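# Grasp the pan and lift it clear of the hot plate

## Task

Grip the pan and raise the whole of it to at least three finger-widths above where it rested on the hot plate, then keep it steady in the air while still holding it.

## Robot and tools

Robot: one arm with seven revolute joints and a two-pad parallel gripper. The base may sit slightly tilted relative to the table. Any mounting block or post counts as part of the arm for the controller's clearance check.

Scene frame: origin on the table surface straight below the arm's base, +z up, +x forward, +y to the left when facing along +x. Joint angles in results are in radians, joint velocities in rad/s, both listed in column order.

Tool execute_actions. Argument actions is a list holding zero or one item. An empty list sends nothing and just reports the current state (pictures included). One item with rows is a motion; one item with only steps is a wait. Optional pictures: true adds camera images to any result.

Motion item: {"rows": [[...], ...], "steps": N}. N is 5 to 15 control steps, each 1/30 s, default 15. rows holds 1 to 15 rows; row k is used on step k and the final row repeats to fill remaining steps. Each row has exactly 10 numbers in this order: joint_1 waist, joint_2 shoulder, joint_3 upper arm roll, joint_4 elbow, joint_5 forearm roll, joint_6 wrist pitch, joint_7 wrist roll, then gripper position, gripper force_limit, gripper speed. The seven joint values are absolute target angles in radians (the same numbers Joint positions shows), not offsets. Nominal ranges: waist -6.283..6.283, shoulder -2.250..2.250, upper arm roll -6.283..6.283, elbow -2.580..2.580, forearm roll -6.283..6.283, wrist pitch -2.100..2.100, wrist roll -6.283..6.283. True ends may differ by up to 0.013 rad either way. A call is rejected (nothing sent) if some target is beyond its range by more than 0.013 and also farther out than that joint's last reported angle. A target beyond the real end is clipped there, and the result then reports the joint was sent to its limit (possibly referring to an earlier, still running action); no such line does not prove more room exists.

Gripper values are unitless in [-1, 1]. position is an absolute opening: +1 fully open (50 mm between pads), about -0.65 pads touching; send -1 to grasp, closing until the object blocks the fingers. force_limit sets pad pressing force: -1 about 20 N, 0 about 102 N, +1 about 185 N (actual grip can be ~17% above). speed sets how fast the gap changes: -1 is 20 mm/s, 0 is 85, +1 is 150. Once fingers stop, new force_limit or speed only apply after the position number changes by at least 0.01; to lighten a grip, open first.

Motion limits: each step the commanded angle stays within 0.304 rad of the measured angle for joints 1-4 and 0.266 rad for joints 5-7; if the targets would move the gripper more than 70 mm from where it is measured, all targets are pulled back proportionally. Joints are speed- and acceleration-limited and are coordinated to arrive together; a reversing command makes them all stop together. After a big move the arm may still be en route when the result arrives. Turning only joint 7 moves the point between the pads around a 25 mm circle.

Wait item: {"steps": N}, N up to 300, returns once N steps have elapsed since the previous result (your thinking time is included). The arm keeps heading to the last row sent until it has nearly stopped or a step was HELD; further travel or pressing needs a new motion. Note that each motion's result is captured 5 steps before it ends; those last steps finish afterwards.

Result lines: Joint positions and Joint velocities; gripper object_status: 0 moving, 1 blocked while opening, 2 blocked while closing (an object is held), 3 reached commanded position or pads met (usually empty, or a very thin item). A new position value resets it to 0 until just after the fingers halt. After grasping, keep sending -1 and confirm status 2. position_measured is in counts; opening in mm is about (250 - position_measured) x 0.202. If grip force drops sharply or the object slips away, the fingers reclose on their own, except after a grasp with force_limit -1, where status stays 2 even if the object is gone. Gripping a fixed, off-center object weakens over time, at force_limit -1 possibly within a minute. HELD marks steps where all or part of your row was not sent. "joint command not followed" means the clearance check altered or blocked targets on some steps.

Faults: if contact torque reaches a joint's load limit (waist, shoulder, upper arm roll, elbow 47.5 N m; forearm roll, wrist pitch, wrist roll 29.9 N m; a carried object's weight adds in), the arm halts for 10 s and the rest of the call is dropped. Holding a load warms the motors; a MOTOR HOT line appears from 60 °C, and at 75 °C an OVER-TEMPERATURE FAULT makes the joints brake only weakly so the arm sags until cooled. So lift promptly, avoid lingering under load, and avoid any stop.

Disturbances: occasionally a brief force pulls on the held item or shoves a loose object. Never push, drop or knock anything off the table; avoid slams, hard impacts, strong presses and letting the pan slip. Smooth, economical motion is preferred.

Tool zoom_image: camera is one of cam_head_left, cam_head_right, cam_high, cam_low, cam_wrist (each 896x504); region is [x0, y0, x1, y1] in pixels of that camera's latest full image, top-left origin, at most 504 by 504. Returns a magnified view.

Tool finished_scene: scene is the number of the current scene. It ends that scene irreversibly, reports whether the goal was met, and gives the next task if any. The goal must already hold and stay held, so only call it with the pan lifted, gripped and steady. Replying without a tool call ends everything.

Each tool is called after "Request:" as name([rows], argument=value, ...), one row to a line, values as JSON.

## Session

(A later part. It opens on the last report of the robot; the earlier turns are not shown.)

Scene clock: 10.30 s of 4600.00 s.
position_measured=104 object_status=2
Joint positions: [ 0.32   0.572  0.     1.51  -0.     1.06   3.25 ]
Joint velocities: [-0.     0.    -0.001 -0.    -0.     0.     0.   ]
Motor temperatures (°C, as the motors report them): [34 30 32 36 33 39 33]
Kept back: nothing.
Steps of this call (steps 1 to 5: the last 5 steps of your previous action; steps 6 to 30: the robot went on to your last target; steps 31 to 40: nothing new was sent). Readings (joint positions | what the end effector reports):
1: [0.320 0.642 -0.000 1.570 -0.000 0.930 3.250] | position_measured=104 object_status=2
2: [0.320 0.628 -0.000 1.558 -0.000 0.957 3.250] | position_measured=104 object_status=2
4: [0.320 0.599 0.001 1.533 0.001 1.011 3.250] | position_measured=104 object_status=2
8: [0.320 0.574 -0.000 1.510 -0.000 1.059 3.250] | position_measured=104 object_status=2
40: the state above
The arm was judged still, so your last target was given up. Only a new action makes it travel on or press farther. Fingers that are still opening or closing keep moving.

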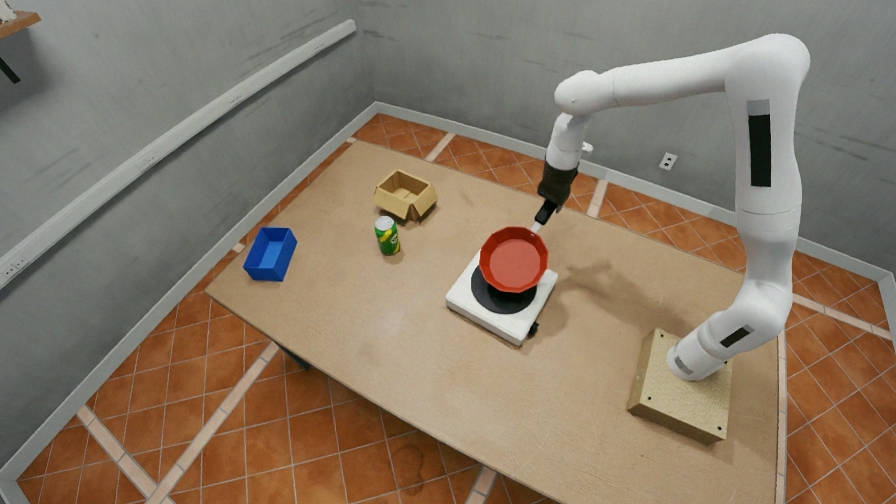

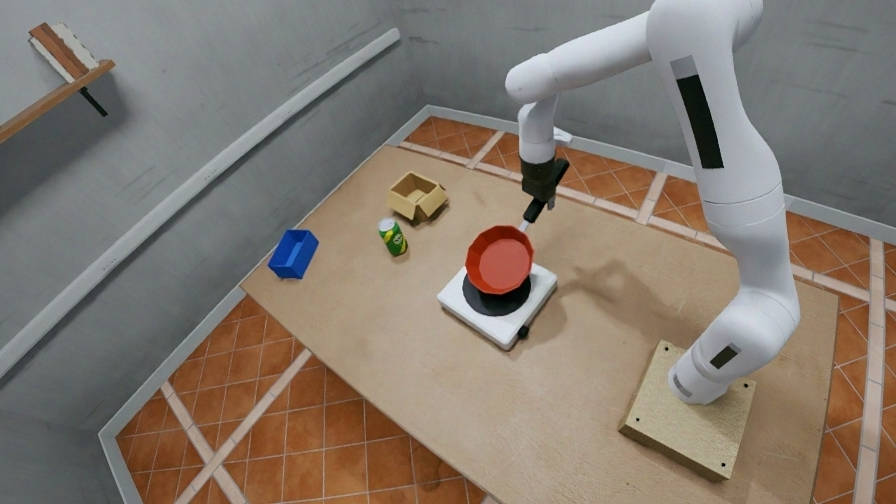

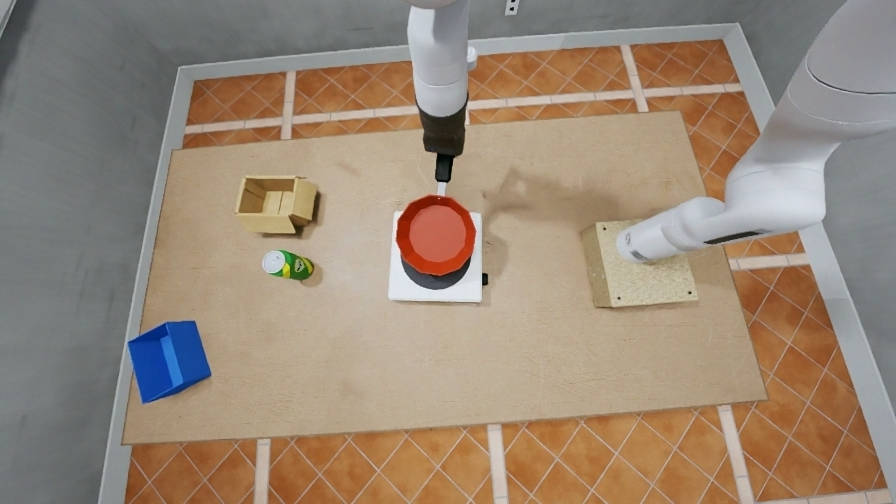

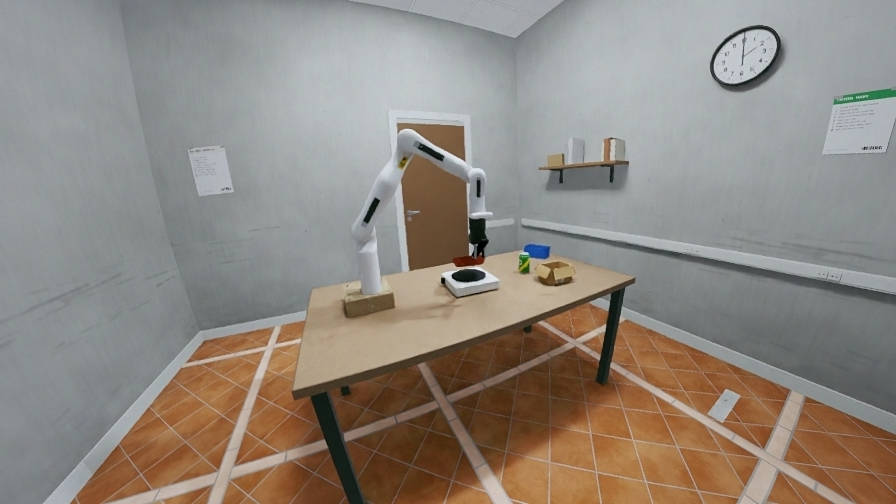

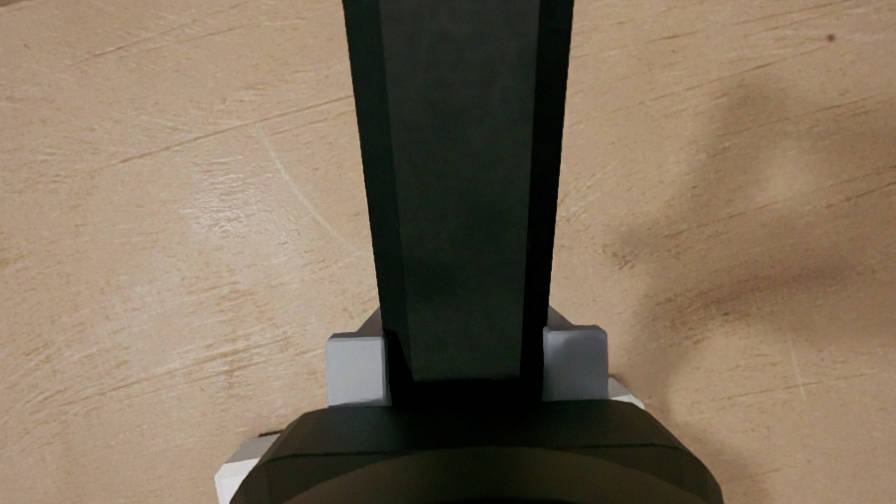

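Request:
execute_actions([
  {"rows":[[0.32,0.565,0,1.493,0,1.084,3.25,-1,1,0],[0.32,0.558,0,1.476,0,1.108,3.25,-1,1,0],[0.32,0.551,0,1.458,0,1.133,3.25,-1,1,0],[0.32,0.544,0,1.441,0,1.157,3.25,-1,1,0],[0.32,0.537,0,1.424,0,1.181,3.25,-1,1,0],[0.32,0.53,0,1.407,0,1.205,3.25,-1,1,0],[0.32,0.523,0,1.39,0,1.229,3.25,-1,1,0],[0.32,0.516,0,1.372,0,1.254,3.25,-1,1,0],[0.32,0.509,0,1.355,0,1.278,3.25,-1,1,0],[0.32,0.502,0,1.338,0,1.302,3.25,-1,1,0],[0.32,0.495,0,1.321,0,1.326,3.25,-1,1,0],[0.32,0.488,0,1.304,0,1.35,3.25,-1,1,0],[0.32,0.481,0,1.286,0,1.375,3.25,-1,1,0],[0.32,0.474,0,1.269,0,1.399,3.25,-1,1,0],[0.32,0.467,0,1.252,0,1.423,3.25,-1,1,0]]},
])

Request:
execute_actions([
  {"steps":60},
], pictures=true)

Scene clock: 11.00 s of 4600.00 s.
position_measured=104 object_status=2
Joint positions: [ 0.32   0.523 -0.     1.389  0.     1.23   3.25 ]
Joint velocities: [-0.    -0.203 -0.001 -0.501  0.001  0.704  0.   ]
Motor temperatures (°C, as the motors report them): [34 30 32 36 33 39 33]
Steps of this call (steps 1 to 11: nothing new was sent; steps 12 to 21: the first 10 steps of this action). Readings (joint positions | what the end effector reports):
12: [0.320 0.572 -0.000 1.509 -0.000 1.061 3.250] | position_measured=104 object_status=2
13: [0.320 0.570 -0.000 1.504 0.000 1.069 3.250] | position_measured=104 object_status=2
15: [0.320 0.561 0.000 1.482 0.000 1.100 3.250] | position_measured=104 object_status=2
19: [0.320 0.536 -0.000 1.422 0.000 1.184 3.250] | position_measured=104 object_status=2
21: the state above

Scene clock: 13.00 s of 4600.00 s.
position_measured=104 object_status=2
Joint positions: [ 0.32   0.467  0.     1.252 -0.     1.423  3.25 ]
Joint velocities: [ 0.    -0.     0.     0.     0.     0.     0.001]
Motor temperatures (°C, as the motors report them): [34 30 32 36 33 39 33]
Kept back: nothing.
Steps of this call (steps 1 to 5: the last 5 steps of your previous action; steps 6 to 30: the robot went on to your last target; steps 31 to 60: nothing new was sent). Readings (joint positions | what the end effector reports):
1: [0.320 0.516 -0.000 1.372 0.000 1.254 3.250] | position_measured=104 object_status=2
2: [0.320 0.509 0.000 1.355 0.000 1.278 3.250] | position_measured=104 object_status=2
4: [0.320 0.495 0.000 1.321 0.000 1.326 3.250] | position_measured=104 object_status=2
8: [0.320 0.471 0.000 1.262 -0.000 1.409 3.250] | position_measured=104 object_status=2
60: the state above
The arm was judged still, so your last target was given up. Only a new action makes it travel on or press farther. Fingers that are still opening or closing keep moving.

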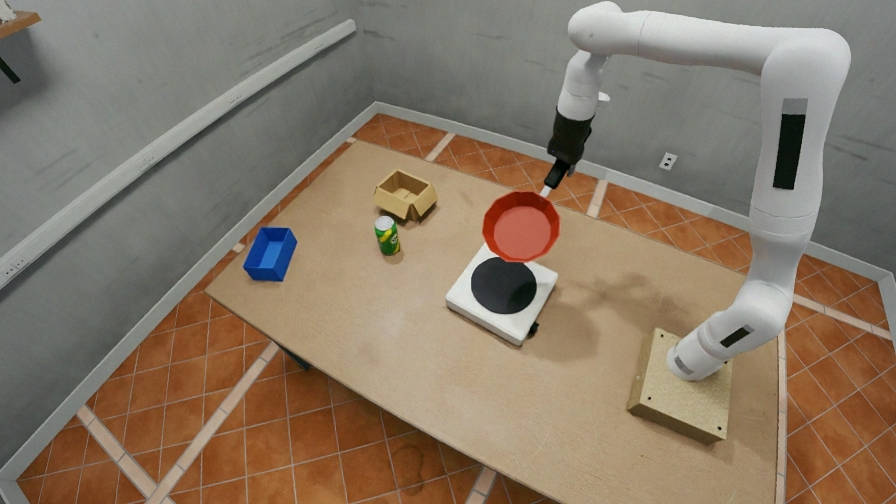

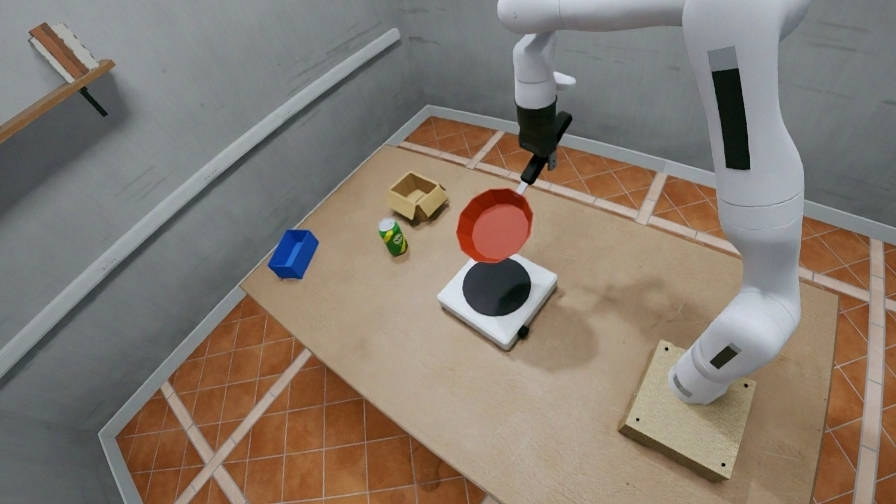

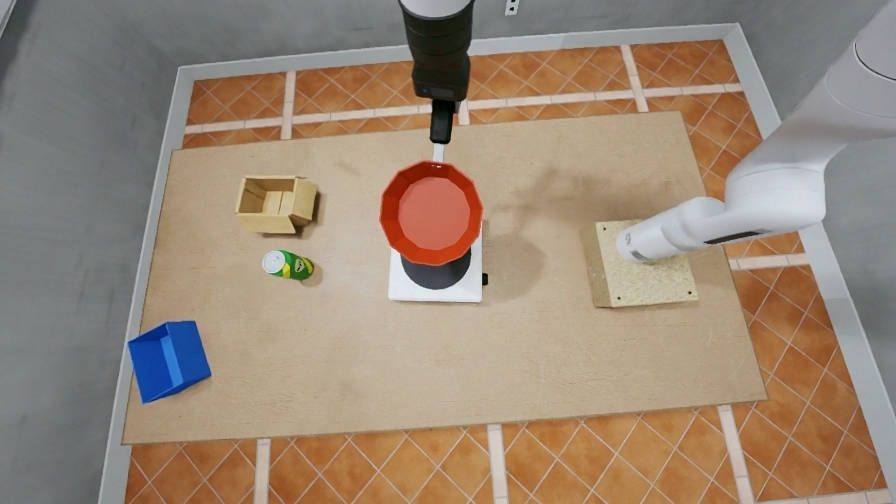

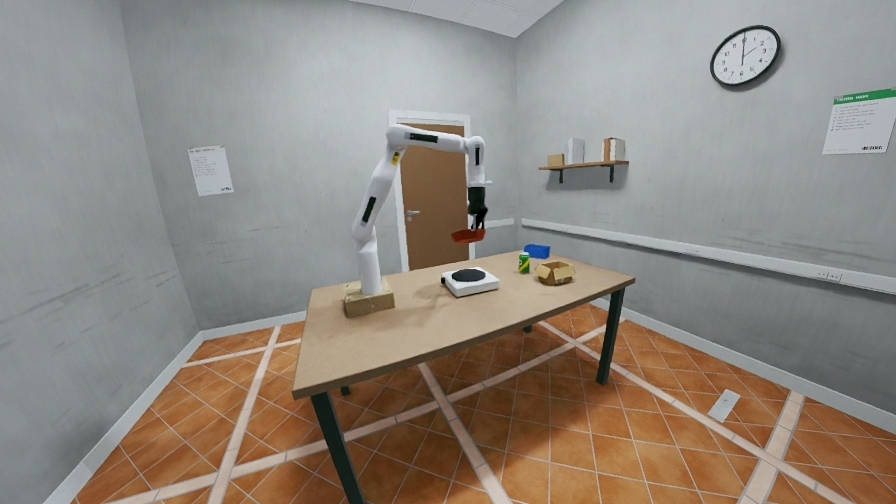

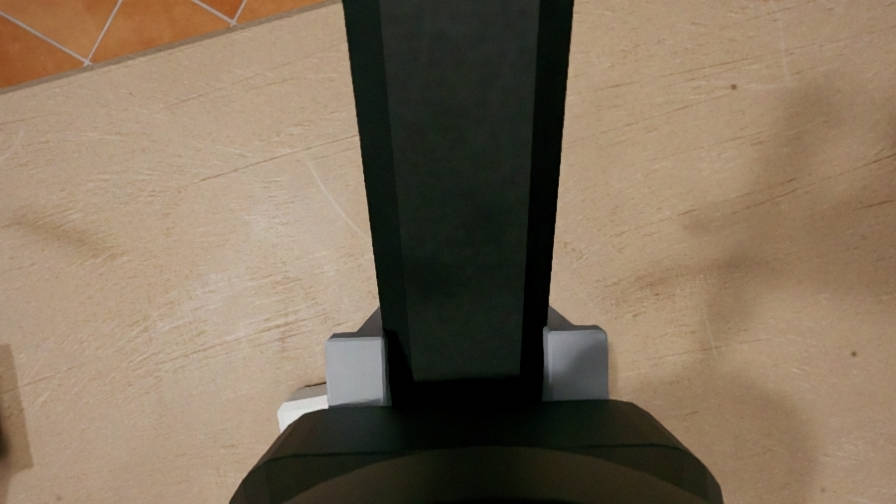

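Request:
finished_scene(scene=1)

The scene is finished: the task was done.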